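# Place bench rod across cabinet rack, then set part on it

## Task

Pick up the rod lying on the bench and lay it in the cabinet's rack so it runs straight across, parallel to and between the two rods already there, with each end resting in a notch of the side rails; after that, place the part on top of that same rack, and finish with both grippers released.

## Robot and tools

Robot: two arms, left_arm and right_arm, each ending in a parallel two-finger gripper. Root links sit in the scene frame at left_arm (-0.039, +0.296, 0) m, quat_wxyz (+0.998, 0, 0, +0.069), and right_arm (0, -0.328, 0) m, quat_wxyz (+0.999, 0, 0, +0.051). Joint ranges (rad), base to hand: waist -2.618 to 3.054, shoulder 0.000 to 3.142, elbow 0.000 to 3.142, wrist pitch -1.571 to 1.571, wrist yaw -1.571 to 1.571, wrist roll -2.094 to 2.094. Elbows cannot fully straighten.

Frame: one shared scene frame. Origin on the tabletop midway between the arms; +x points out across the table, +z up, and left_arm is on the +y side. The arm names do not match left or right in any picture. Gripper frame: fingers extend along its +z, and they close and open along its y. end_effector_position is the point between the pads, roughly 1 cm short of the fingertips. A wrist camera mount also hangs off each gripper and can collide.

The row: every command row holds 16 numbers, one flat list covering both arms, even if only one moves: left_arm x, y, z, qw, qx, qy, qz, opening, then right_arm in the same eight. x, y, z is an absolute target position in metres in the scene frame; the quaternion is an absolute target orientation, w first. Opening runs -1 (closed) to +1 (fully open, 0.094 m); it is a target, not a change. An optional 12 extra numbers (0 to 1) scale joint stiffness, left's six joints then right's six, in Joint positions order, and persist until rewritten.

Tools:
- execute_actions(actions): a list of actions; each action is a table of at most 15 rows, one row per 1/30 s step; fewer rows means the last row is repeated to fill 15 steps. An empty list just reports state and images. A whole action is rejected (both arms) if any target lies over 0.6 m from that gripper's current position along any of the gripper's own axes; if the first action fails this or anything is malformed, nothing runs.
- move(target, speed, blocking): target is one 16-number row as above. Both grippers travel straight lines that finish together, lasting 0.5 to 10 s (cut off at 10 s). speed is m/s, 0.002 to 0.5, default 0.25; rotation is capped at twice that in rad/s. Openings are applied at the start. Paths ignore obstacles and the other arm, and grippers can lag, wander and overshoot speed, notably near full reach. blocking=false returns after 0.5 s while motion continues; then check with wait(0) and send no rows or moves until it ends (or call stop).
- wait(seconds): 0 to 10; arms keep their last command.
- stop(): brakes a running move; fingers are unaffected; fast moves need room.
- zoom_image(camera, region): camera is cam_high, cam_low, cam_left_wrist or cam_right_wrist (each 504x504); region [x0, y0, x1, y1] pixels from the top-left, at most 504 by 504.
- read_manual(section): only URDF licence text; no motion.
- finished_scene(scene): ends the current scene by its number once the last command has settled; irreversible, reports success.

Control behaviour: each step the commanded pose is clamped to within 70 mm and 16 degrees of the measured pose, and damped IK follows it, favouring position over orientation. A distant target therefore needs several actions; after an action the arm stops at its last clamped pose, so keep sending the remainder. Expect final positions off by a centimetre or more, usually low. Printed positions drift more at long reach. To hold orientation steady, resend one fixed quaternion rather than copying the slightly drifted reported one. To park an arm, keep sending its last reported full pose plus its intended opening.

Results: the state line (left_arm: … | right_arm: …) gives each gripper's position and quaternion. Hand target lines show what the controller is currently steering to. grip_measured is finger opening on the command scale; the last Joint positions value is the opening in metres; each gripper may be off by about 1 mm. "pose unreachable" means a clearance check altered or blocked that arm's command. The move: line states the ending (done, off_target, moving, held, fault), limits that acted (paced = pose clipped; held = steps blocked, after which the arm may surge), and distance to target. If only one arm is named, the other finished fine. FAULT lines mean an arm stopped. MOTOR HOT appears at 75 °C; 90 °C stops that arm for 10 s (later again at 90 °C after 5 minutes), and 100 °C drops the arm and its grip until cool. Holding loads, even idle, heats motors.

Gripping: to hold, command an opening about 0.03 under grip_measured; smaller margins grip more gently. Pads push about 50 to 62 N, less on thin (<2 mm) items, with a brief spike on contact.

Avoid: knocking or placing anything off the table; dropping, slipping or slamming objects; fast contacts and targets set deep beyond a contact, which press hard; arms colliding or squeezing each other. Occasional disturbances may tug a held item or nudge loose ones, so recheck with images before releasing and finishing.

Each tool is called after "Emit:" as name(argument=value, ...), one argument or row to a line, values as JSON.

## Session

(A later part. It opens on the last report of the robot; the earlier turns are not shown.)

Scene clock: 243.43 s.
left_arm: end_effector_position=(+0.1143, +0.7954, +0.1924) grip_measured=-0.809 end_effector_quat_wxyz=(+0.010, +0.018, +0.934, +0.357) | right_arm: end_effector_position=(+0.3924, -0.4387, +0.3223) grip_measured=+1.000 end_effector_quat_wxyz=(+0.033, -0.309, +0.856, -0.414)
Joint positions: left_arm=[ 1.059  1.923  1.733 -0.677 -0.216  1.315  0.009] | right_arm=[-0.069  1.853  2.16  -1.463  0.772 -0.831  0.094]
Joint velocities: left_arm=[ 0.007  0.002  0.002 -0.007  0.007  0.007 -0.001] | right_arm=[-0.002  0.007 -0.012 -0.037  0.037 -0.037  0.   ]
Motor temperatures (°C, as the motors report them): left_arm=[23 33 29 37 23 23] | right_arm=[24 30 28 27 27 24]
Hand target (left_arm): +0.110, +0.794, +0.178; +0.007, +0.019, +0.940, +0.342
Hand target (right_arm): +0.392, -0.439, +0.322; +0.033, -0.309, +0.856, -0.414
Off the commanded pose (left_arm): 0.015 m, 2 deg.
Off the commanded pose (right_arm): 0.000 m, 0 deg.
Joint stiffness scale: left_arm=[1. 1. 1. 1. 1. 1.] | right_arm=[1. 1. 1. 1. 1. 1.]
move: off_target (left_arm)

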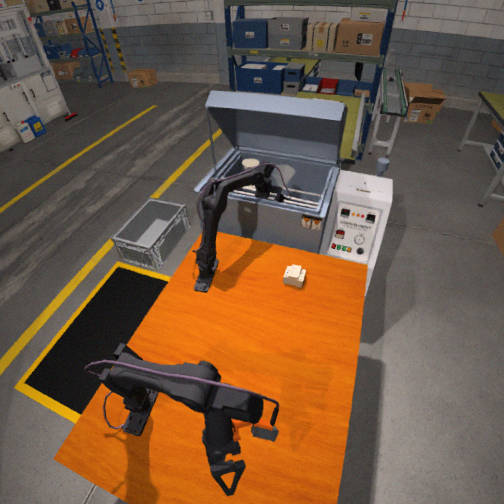

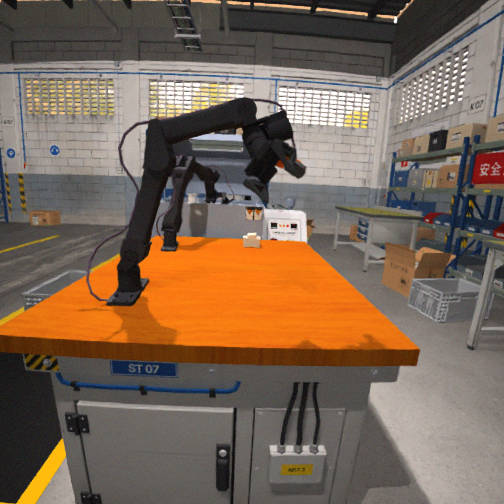

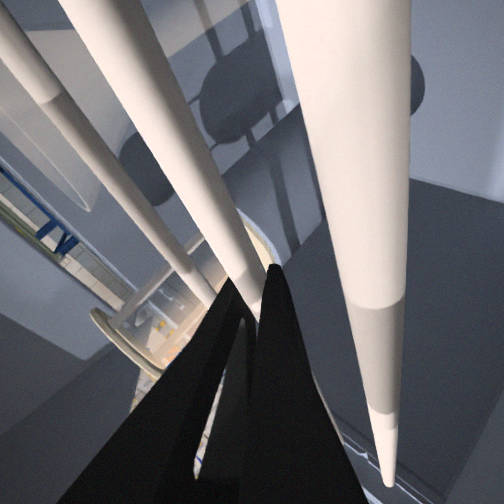

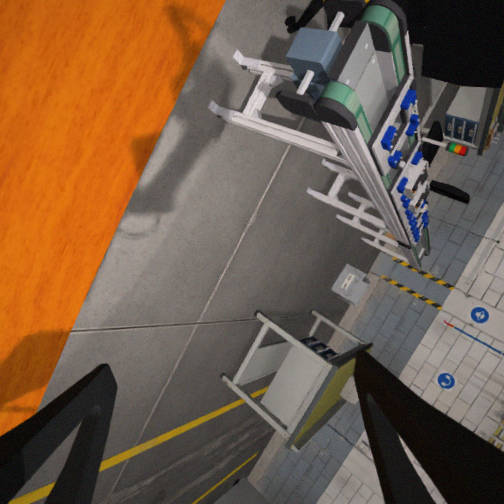

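Emit:
move(
  target=[0.11,0.794,0.218,0.007,0.019,0.94,0.342,-0.9,0.3924,-0.4387,0.3223,0.033,-0.309,0.856,-0.414,1],
  speed=0.03,
)

Emit:
move(
  target=[0.11,0.805,0.218,-0.001,-0.002,0.94,0.342,-0.9,0.3924,-0.4387,0.3223,0.033,-0.309,0.856,-0.414,1],
  speed=0.03,
)

Emit:
zoom_image(
  camera="cam_high",
  region=[200,150,340,230],
)

Scene clock: 257.40 s.
left_arm: end_effector_position=(+0.1136, +0.7895, +0.2094) grip_measured=-0.809 end_effector_quat_wxyz=(+0.006, +0.023, +0.941, +0.336) | right_arm: end_effector_position=(+0.3924, -0.4387, +0.3223) grip_measured=+1.000 end_effector_quat_wxyz=(+0.033, -0.309, +0.856, -0.414)
Joint positions: left_arm=[ 1.059  1.944  1.858 -0.825 -0.207  1.318  0.009] | right_arm=[-0.069  1.853  2.16  -1.463  0.772 -0.831  0.094]
Joint velocities: left_arm=[-0.012  0.022 -0.012 -0.095 -0.051 -0.007  0.002] | right_arm=[-0.007  0.017 -0.032 -0.022  0.037 -0.037  0.   ]
Motor temperatures (°C, as the motors report them): left_arm=[24 33 29 36 23 23] | right_arm=[24 30 28 27 27 24]
Hand target (left_arm): +0.110, +0.794, +0.218; +0.007, +0.019, +0.939, +0.342
Hand target (right_arm): +0.392, -0.439, +0.322; +0.033, -0.309, +0.856, -0.414
Off the commanded pose (left_arm): 0.010 m, 1 deg.
Off the commanded pose (right_arm): 0.000 m, 0 deg.
Joint stiffness scale: left_arm=[1. 1. 1. 1. 1. 1.] | right_arm=[1. 1. 1. 1. 1. 1.]
move: done

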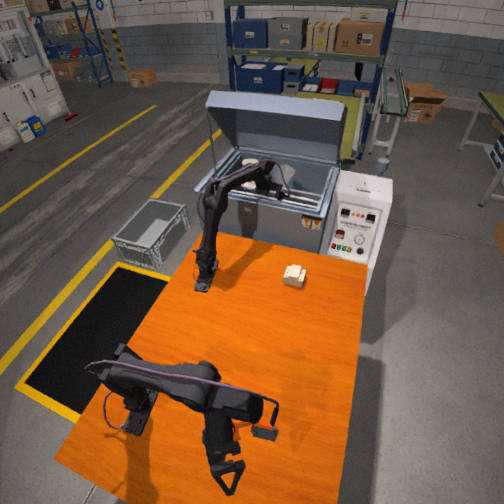

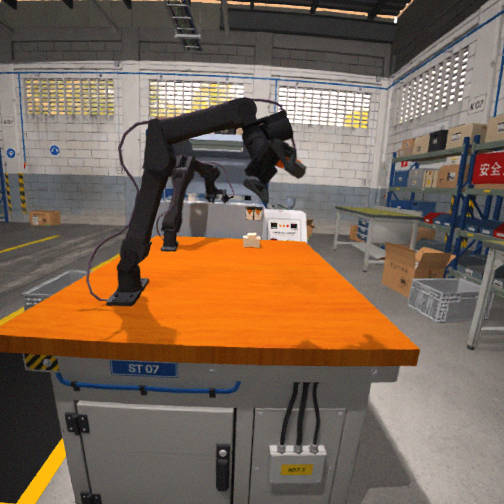

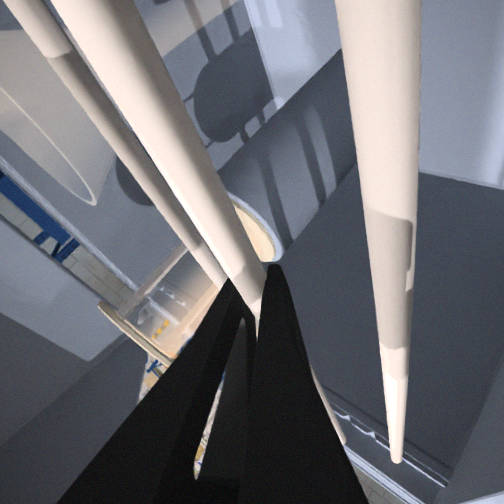

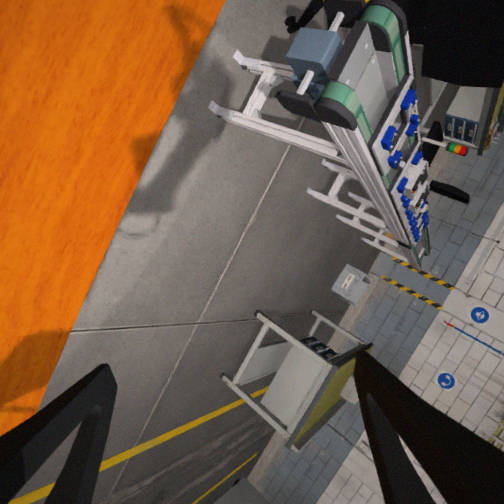

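Scene clock: 258.53 s.
left_arm: end_effector_position=(+0.1142, +0.7995, +0.2069) grip_measured=-0.809 end_effector_quat_wxyz=(-0.002, +0.013, +0.943, +0.331) | right_arm: end_effector_position=(+0.3924, -0.4387, +0.3223) grip_measured=+1.000 end_effector_quat_wxyz=(+0.033, -0.309, +0.856, -0.414)
Joint positions: left_arm=[ 1.059  2.002  1.937 -0.863 -0.225  1.3    0.009] | right_arm=[-0.069  1.853  2.16  -1.463  0.772 -0.831  0.094]
Joint velocities: left_arm=[-0.017  0.017 -0.007 -0.081 -0.051 -0.081  0.001] | right_arm=[ 0.002 -0.007 -0.002 -0.051  0.066  0.007  0.   ]
Motor temperatures (°C, as the motors report them): left_arm=[23 33 29 36 23 23] | right_arm=[24 30 28 27 27 24]
Hand target (left_arm): +0.110, +0.805, +0.218; -0.001, -0.002, +0.940, +0.342
Hand target (right_arm): +0.392, -0.439, +0.322; +0.033, -0.309, +0.856, -0.414
Off the commanded pose (left_arm): 0.013 m, 2 deg.
Off the commanded pose (right_arm): 0.000 m, 0 deg.
Joint stiffness scale: left_arm=[1. 1. 1. 1. 1. 1.] | right_arm=[1. 1. 1. 1. 1. 1.]
move: off_target (left_arm)

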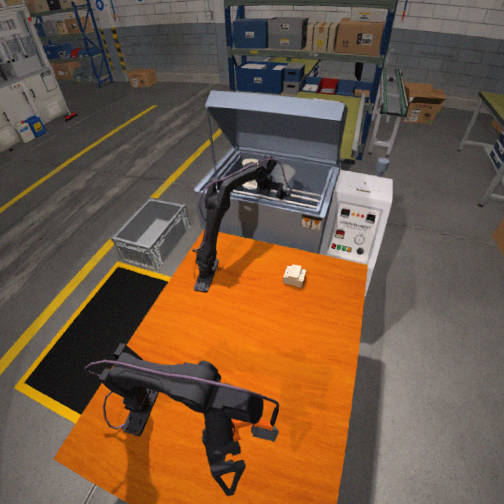

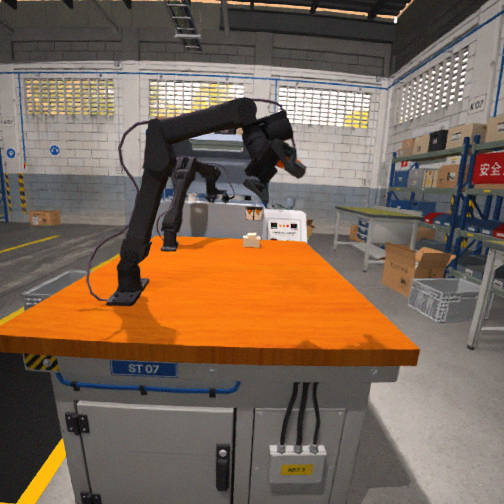

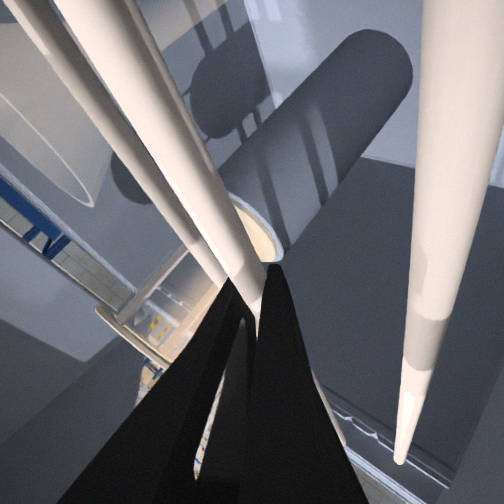

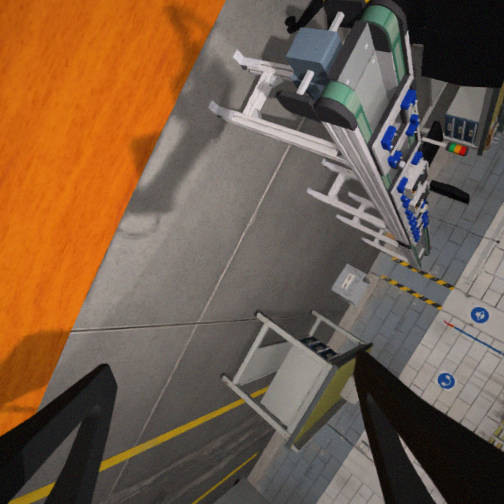

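Region (200, 150, 340, 230) of cam_high's 504x504 image, scaled by 3.600, with more detail than that image has; it fills the top 288 rows of this view, and the rest is white.

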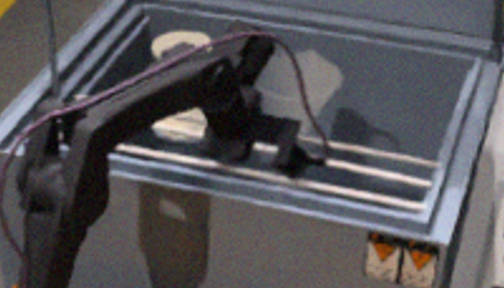

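Emit:
move(
  target=[0.11,0.81,0.22,0.003,-0.018,0.94,0.342,-0.9,0.3924,-0.4387,0.3223,0.033,-0.309,0.856,-0.414,1],
  speed=0.03,
)

Emit:
move(
  target=[0.11,0.808,0.19,0.003,-0.018,0.94,0.342,-0.9,0.3924,-0.4387,0.3223,0.033,-0.309,0.856,-0.414,1],
  speed=0.02,
)

Emit:
zoom_image(
  camera="cam_high",
  region=[270,170,340,220],
)

Emit:
zoom_image(
  camera="cam_left_wrist",
  region=[280,330,450,500],
)

Scene clock: 263.40 s.
left_arm: end_effector_position=(+0.1154, +0.8039, +0.2102) grip_measured=-0.809 end_effector_quat_wxyz=(+0.002, -0.002, +0.943, +0.332) | right_arm: end_effector_position=(+0.3924, -0.4387, +0.3223) grip_measured=+1.000 end_effector_quat_wxyz=(+0.033, -0.309, +0.856, -0.414)
Joint positions: left_arm=[ 1.059  2.026  1.984 -0.886 -0.228  1.269  0.009] | right_arm=[-0.069  1.853  2.16  -1.463  0.772 -0.831  0.094]
Joint velocities: left_arm=[-0.002 -0.012 -0.002 -0.066 -0.051 -0.022 -0.   ] | right_arm=[-0.022  0.002 -0.007 -0.022 -0.022 -0.081  0.   ]
Motor temperatures (°C, as the motors report them): left_arm=[23 34 30 36 23 23] | right_arm=[24 31 28 27 27 24]
Hand target (left_arm): +0.110, +0.810, +0.220; +0.003, -0.018, +0.939, +0.342
Hand target (right_arm): +0.392, -0.439, +0.322; +0.033, -0.309, +0.856, -0.414
Off the commanded pose (left_arm): 0.013 m, 2 deg.
Off the commanded pose (right_arm): 0.000 m, 0 deg.
Joint stiffness scale: left_arm=[1. 1. 1. 1. 1. 1.] | right_arm=[1. 1. 1. 1. 1. 1.]
move: off_target (left_arm)

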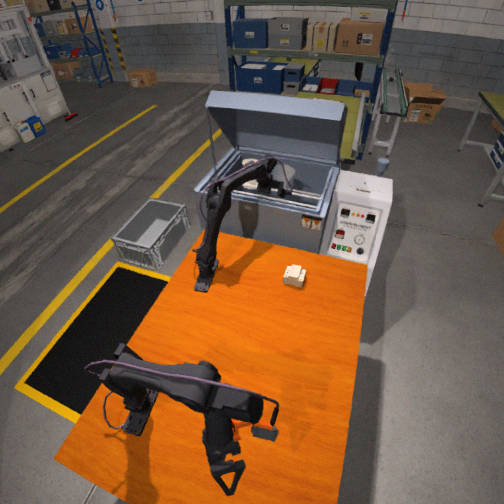

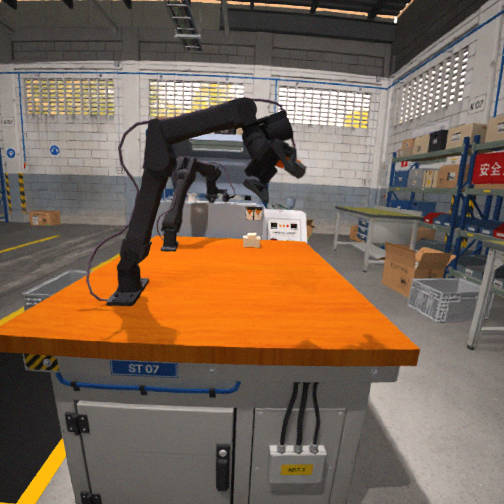

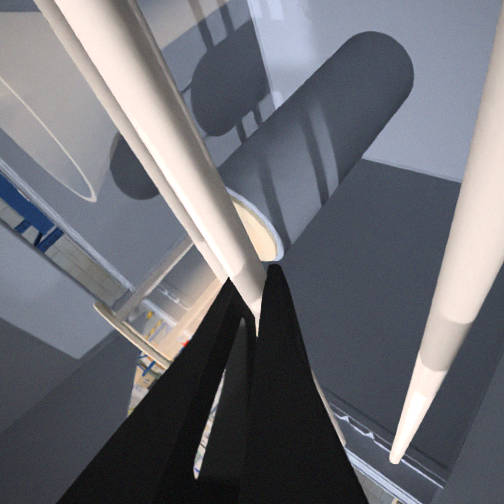

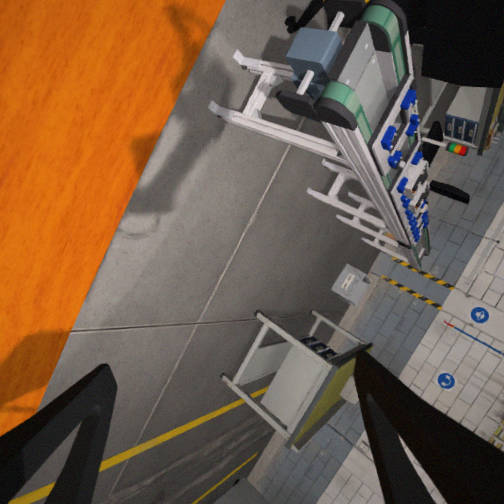

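Scene clock: 264.70 s.
left_arm: end_effector_position=(+0.1154, +0.8088, +0.1911) grip_measured=-0.809 end_effector_quat_wxyz=(+0.001, -0.005, +0.940, +0.341) | right_arm: end_effector_position=(+0.3924, -0.4387, +0.3223) grip_measured=+1.000 end_effector_quat_wxyz=(+0.033, -0.309, +0.856, -0.414)
Joint positions: left_arm=[ 1.059  2.017  1.884 -0.777 -0.238  1.268  0.009] | right_arm=[-0.069  1.853  2.16  -1.463  0.772 -0.831  0.094]
Joint velocities: left_arm=[ 0.012  0.002 -0.012 -0.037 -0.007 -0.007  0.   ] | right_arm=[-0.007 -0.017  0.002 -0.037 -0.066 -0.007  0.   ]
Motor temperatures (°C, as the motors report them): left_arm=[23 34 30 36 23 23] | right_arm=[24 31 28 27 27 24]
Hand target (left_arm): +0.110, +0.808, +0.190; +0.003, -0.018, +0.940, +0.342
Hand target (right_arm): +0.392, -0.439, +0.322; +0.033, -0.309, +0.856, -0.414
Off the commanded pose (left_arm): 0.006 m, 1 deg.
Off the commanded pose (right_arm): 0.000 m, 0 deg.
Joint stiffness scale: left_arm=[1. 1. 1. 1. 1. 1.] | right_arm=[1. 1. 1. 1. 1. 1.]
move: done

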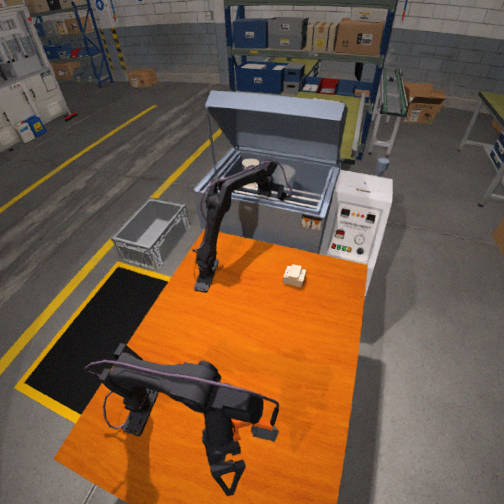

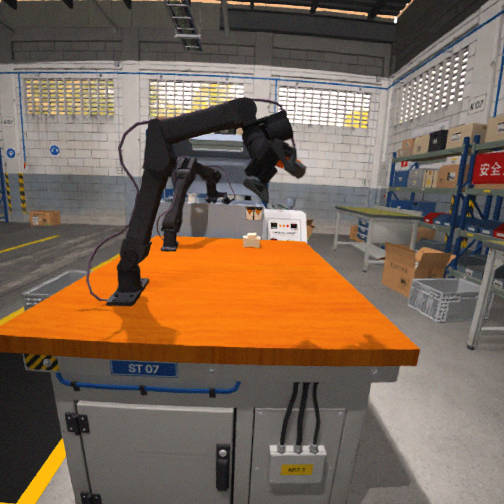

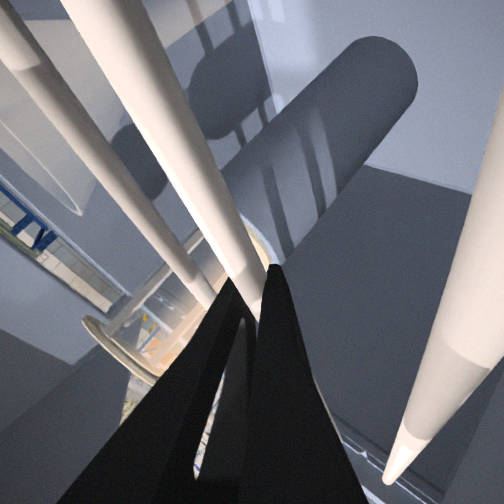

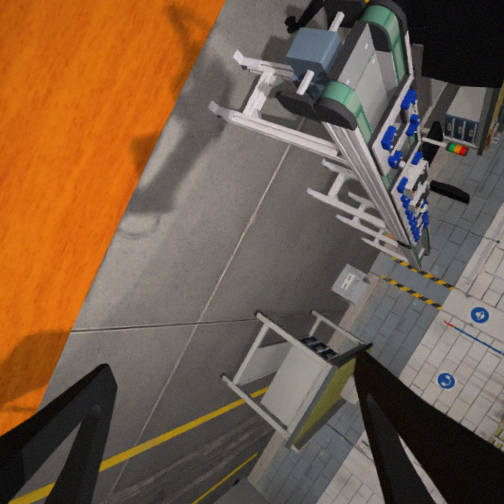

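Region (270, 170, 340, 220) of cam_high's 504x504 image, scaled by 7.200, with more detail than that image has; it fills the top 360 rows of this view, and the rest is white.

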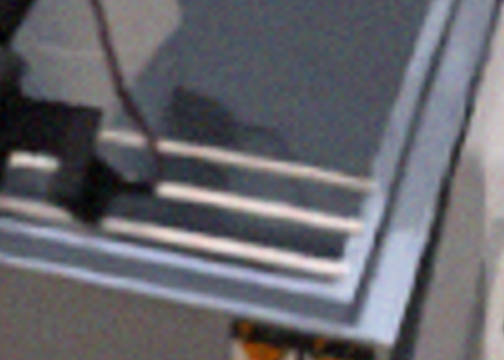

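Region (280, 330, 450, 500) of cam_left_wrist's 504x504 image, scaled by 2.965, with more detail than that image has.

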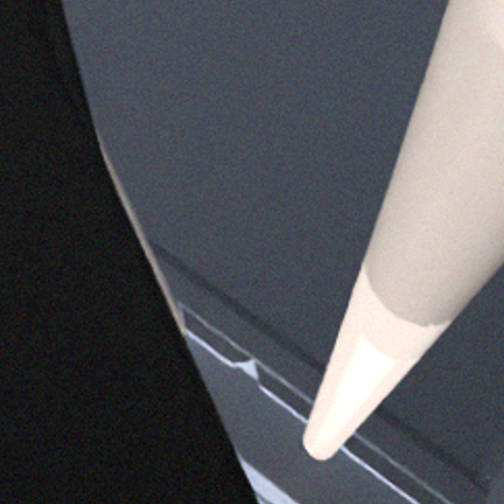

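Good.

Emit:
move(
  target=[0.11,0.81,0.192,0.003,-0.018,0.94,0.342,-0.5,0.3924,-0.4387,0.3223,0.033,-0.309,0.856,-0.414,1],
  speed=0.02,
)

Emit:
move(
  target=[0.11,0.74,0.29,0.003,-0.018,0.94,0.342,-0.5,0.3924,-0.4387,0.3223,0.033,-0.309,0.856,-0.414,1],
  speed=0.08,
)

Emit:
move(
  target=[0.25,0.5,0.34,0.342,0,0.94,0,1,0.3924,-0.4387,0.3223,0.033,-0.309,0.856,-0.414,1],
)

Emit:
move(
  target=[0.36,0.40,0.13,0.342,0,0.94,0,1,0.3924,-0.4387,0.3223,0.033,-0.309,0.856,-0.414,1],
)

Emit:
zoom_image(
  camera="cam_high",
  region=[200,150,340,290],
)

Scene clock: 271.13 s.
left_arm: end_effector_position=(+0.1154, +0.8088, +0.1910) grip_measured=-0.502 end_effector_quat_wxyz=(+0.001, -0.006, +0.940, +0.341) | right_arm: end_effector_position=(+0.3924, -0.4387, +0.3223) grip_measured=+1.000 end_effector_quat_wxyz=(+0.033, -0.309, +0.856, -0.414)
Joint positions: left_arm=[ 1.059  2.017  1.883 -0.777 -0.238  1.268  0.023] | right_arm=[-0.069  1.853  2.16  -1.463  0.772 -0.831  0.094]
Joint velocities: left_arm=[ 0.002 -0.012 -0.027  0.007 -0.022 -0.007 -0.001] | right_arm=[-0.002 -0.012 -0.002 -0.037 -0.037  0.051  0.   ]
Motor temperatures (°C, as the motors report them): left_arm=[23 35 30 36 23 23] | right_arm=[24 31 28 27 27 24]
Hand target (left_arm): +0.110, +0.810, +0.192; +0.003, -0.018, +0.940, +0.342
Hand target (right_arm): +0.392, -0.439, +0.322; +0.033, -0.309, +0.856, -0.414
Off the commanded pose (left_arm): 0.006 m, 1 deg.
Off the commanded pose (right_arm): 0.000 m, 0 deg.
Joint stiffness scale: left_arm=[1. 1. 1. 1. 1. 1.] | right_arm=[1. 1. 1. 1. 1. 1.]
move: done

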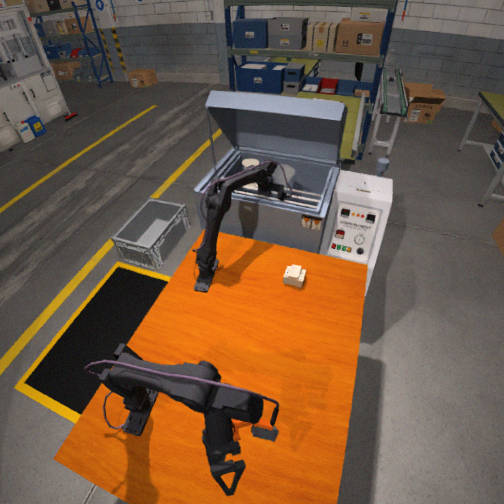

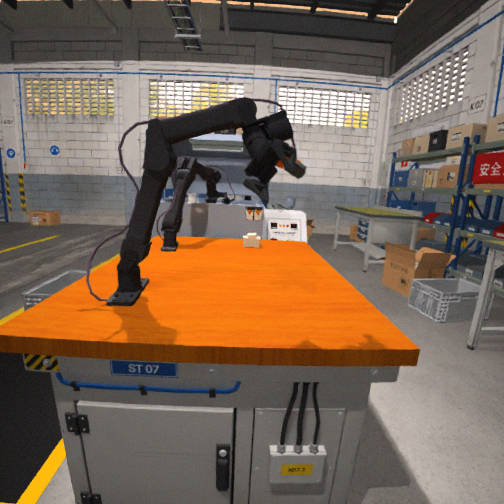

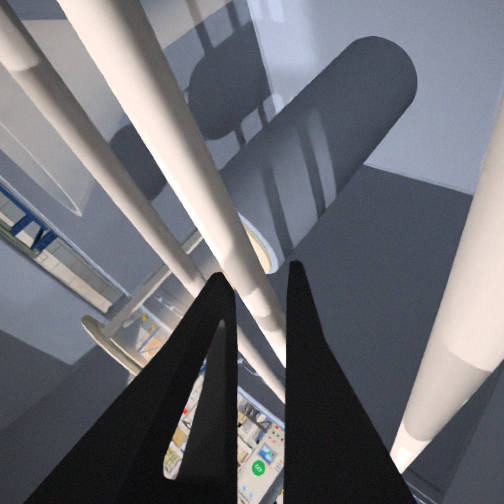

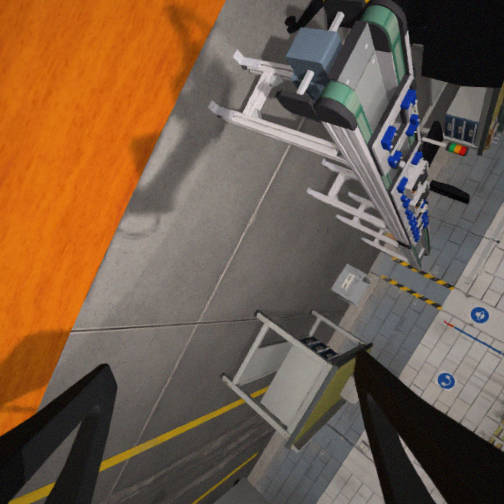

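Scene clock: 273.20 s.
left_arm: end_effector_position=(+0.1075, +0.7437, +0.2741) grip_measured=-0.502 end_effector_quat_wxyz=(-0.004, -0.013, +0.944, +0.329) | right_arm: end_effector_position=(+0.3924, -0.4387, +0.3223) grip_measured=+1.000 end_effector_quat_wxyz=(+0.033, -0.309, +0.856, -0.414)
Joint positions: left_arm=[ 1.013  1.863  2.028 -1.115 -0.271  1.212  0.023] | right_arm=[-0.069  1.853  2.16  -1.463  0.772 -0.831  0.094]
Joint velocities: left_arm=[-0.002 -0.002 -0.007 -0.051 -0.051  0.051  0.   ] | right_arm=[ 0.002  0.002 -0.012  0.007 -0.081  0.007  0.   ]
Motor temperatures (°C, as the motors report them): left_arm=[23 35 30 36 23 23] | right_arm=[24 31 28 27 27 24]
Hand target (left_arm): +0.110, +0.739, +0.290; +0.004, -0.018, +0.940, +0.342
Hand target (right_arm): +0.392, -0.439, +0.322; +0.033, -0.309, +0.856, -0.414
Off the commanded pose (left_arm): 0.017 m, 2 deg.
Off the commanded pose (right_arm): 0.000 m, 0 deg.
Joint stiffness scale: left_arm=[1. 1. 1. 1. 1. 1.] | right_arm=[1. 1. 1. 1. 1. 1.]
move: off_target (left_arm)

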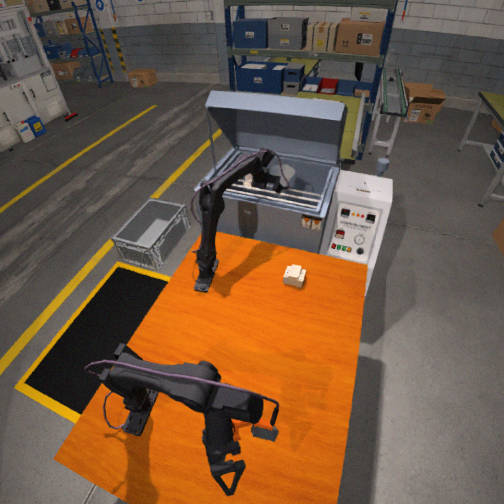

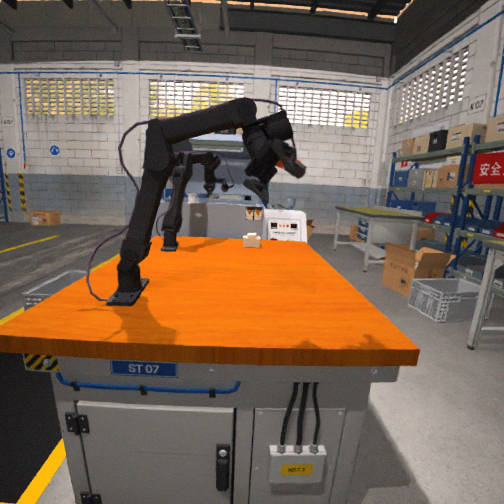

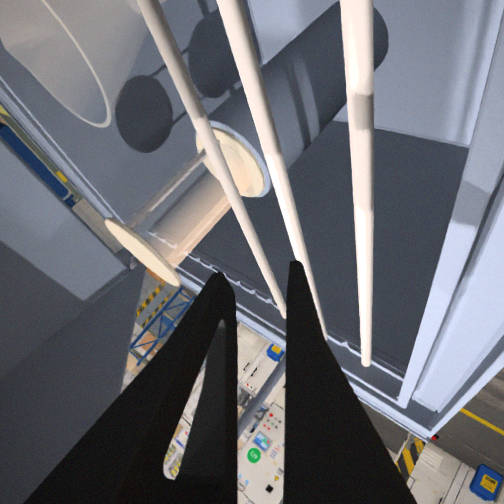

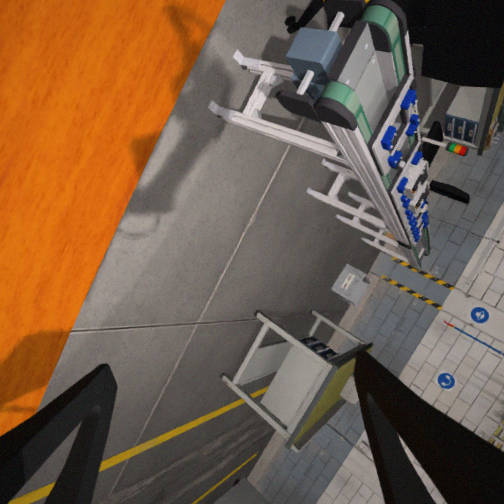

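Scene clock: 275.67 s.
left_arm: end_effector_position=(+0.2476, +0.5071, +0.3342) grip_measured=+1.000 end_effector_quat_wxyz=(+0.327, -0.005, +0.945, +0.002) | right_arm: end_effector_position=(+0.3924, -0.4387, +0.3223) grip_measured=+1.000 end_effector_quat_wxyz=(+0.033, -0.309, +0.856, -0.414)
Joint positions: left_arm=[ 0.729  1.661  2.085 -1.519  0.486  0.738  0.094] | right_arm=[-0.069  1.853  2.16  -1.463  0.772 -0.831  0.094]
Joint velocities: left_arm=[ 0.002 -0.002 -0.002  0.007  0.037 -0.022  0.   ] | right_arm=[ 0.017  0.002 -0.007  0.037 -0.066 -0.081  0.   ]
Motor temperatures (°C, as the motors report them): left_arm=[23 35 30 35 23 23] | right_arm=[24 31 28 28 27 24]
Hand target (left_arm): +0.250, +0.499, +0.340; +0.341, -0.001, +0.940, -0.005
Hand target (right_arm): +0.392, -0.439, +0.322; +0.033, -0.309, +0.856, -0.414
Off the commanded pose (left_arm): 0.009 m, 2 deg.
Off the commanded pose (right_arm): 0.000 m, 0 deg.
Joint stiffness scale: left_arm=[1. 1. 1. 1. 1. 1.] | right_arm=[1. 1. 1. 1. 1. 1.]
move: done

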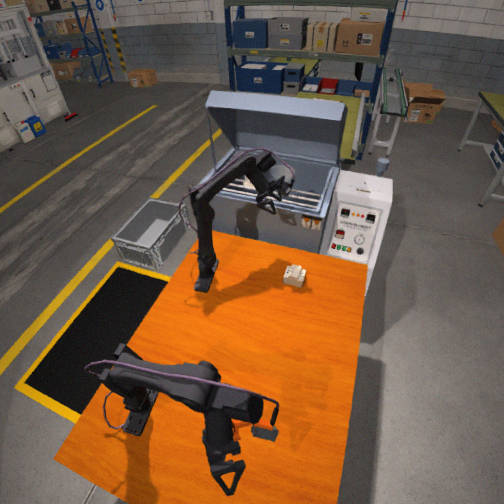

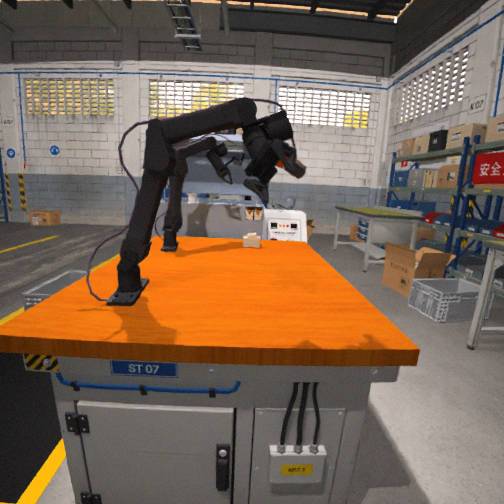

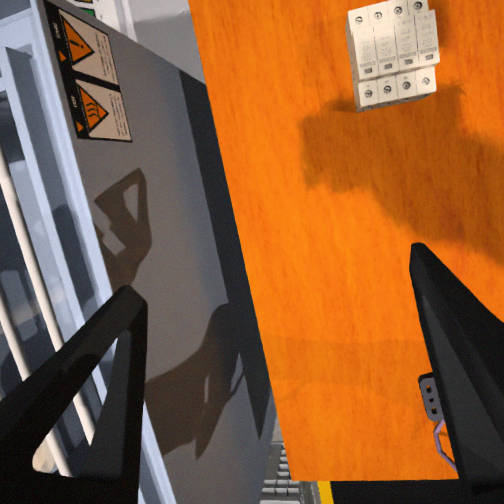

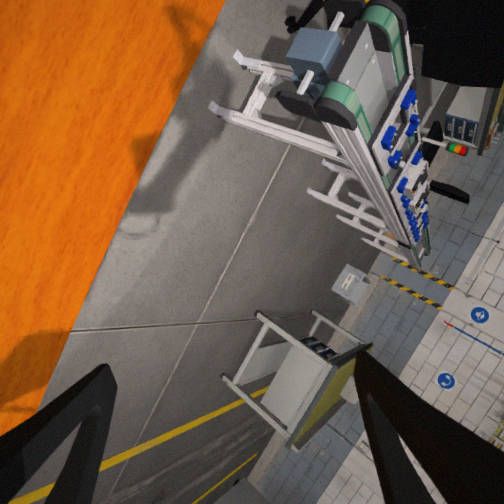

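Scene clock: 277.47 s.
left_arm: end_effector_position=(+0.3609, +0.4009, +0.1342) grip_measured=+1.000 end_effector_quat_wxyz=(+0.343, +0.001, +0.939, -0.003) | right_arm: end_effector_position=(+0.3924, -0.4387, +0.3223) grip_measured=+1.000 end_effector_quat_wxyz=(+0.033, -0.309, +0.856, -0.414)
Joint positions: left_arm=[ 0.214  1.552  1.085 -0.436  0.229  0.274  0.094] | right_arm=[-0.069  1.853  2.16  -1.463  0.772 -0.831  0.094]
Joint velocities: left_arm=[ 0.002  0.007  0.007 -0.037  0.022 -0.051  0.   ] | right_arm=[-0.012  0.012  0.002  0.037 -0.007 -0.066  0.   ]
Motor temperatures (°C, as the motors report them): left_arm=[23 34 30 35 23 23] | right_arm=[24 31 28 28 27 24]
Hand target (left_arm): +0.362, +0.398, +0.131; +0.344, -0.001, +0.939, -0.005
Hand target (right_arm): +0.392, -0.439, +0.322; +0.033, -0.309, +0.856, -0.414
Off the commanded pose (left_arm): 0.004 m, 0 deg.
Off the commanded pose (right_arm): 0.000 m, 0 deg.
Joint stiffness scale: left_arm=[1. 1. 1. 1. 1. 1.] | right_arm=[1. 1. 1. 1. 1. 1.]
move: done

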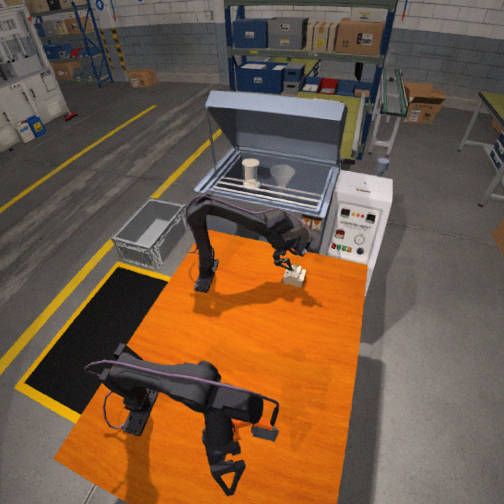

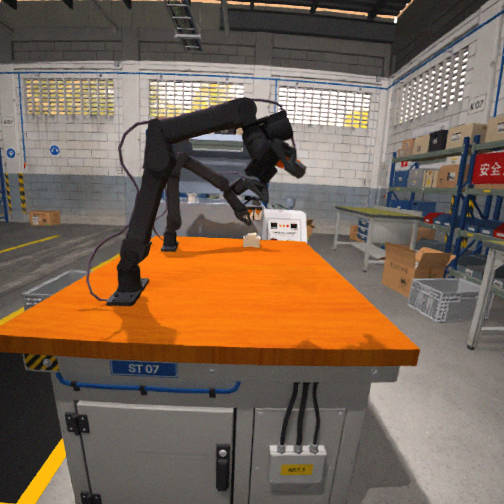

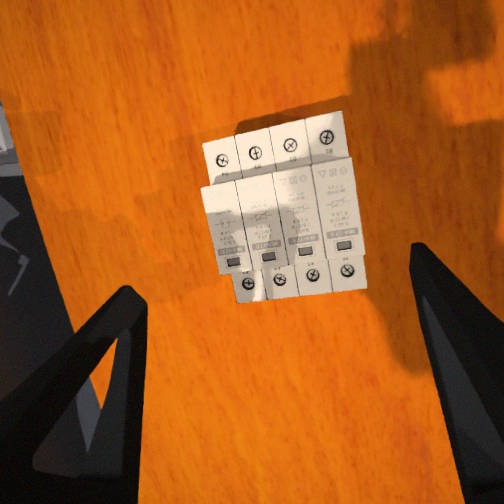

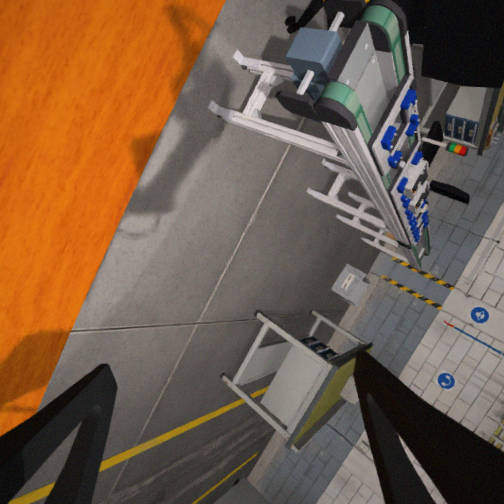

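Region (200, 150, 340, 290) of cam_high's 504x504 image, scaled by 3.600, with more detail than that image has.

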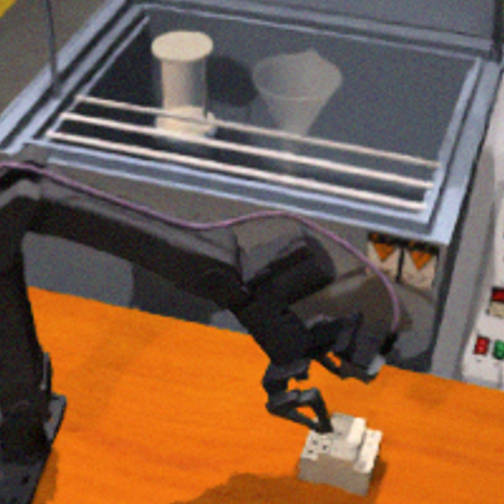

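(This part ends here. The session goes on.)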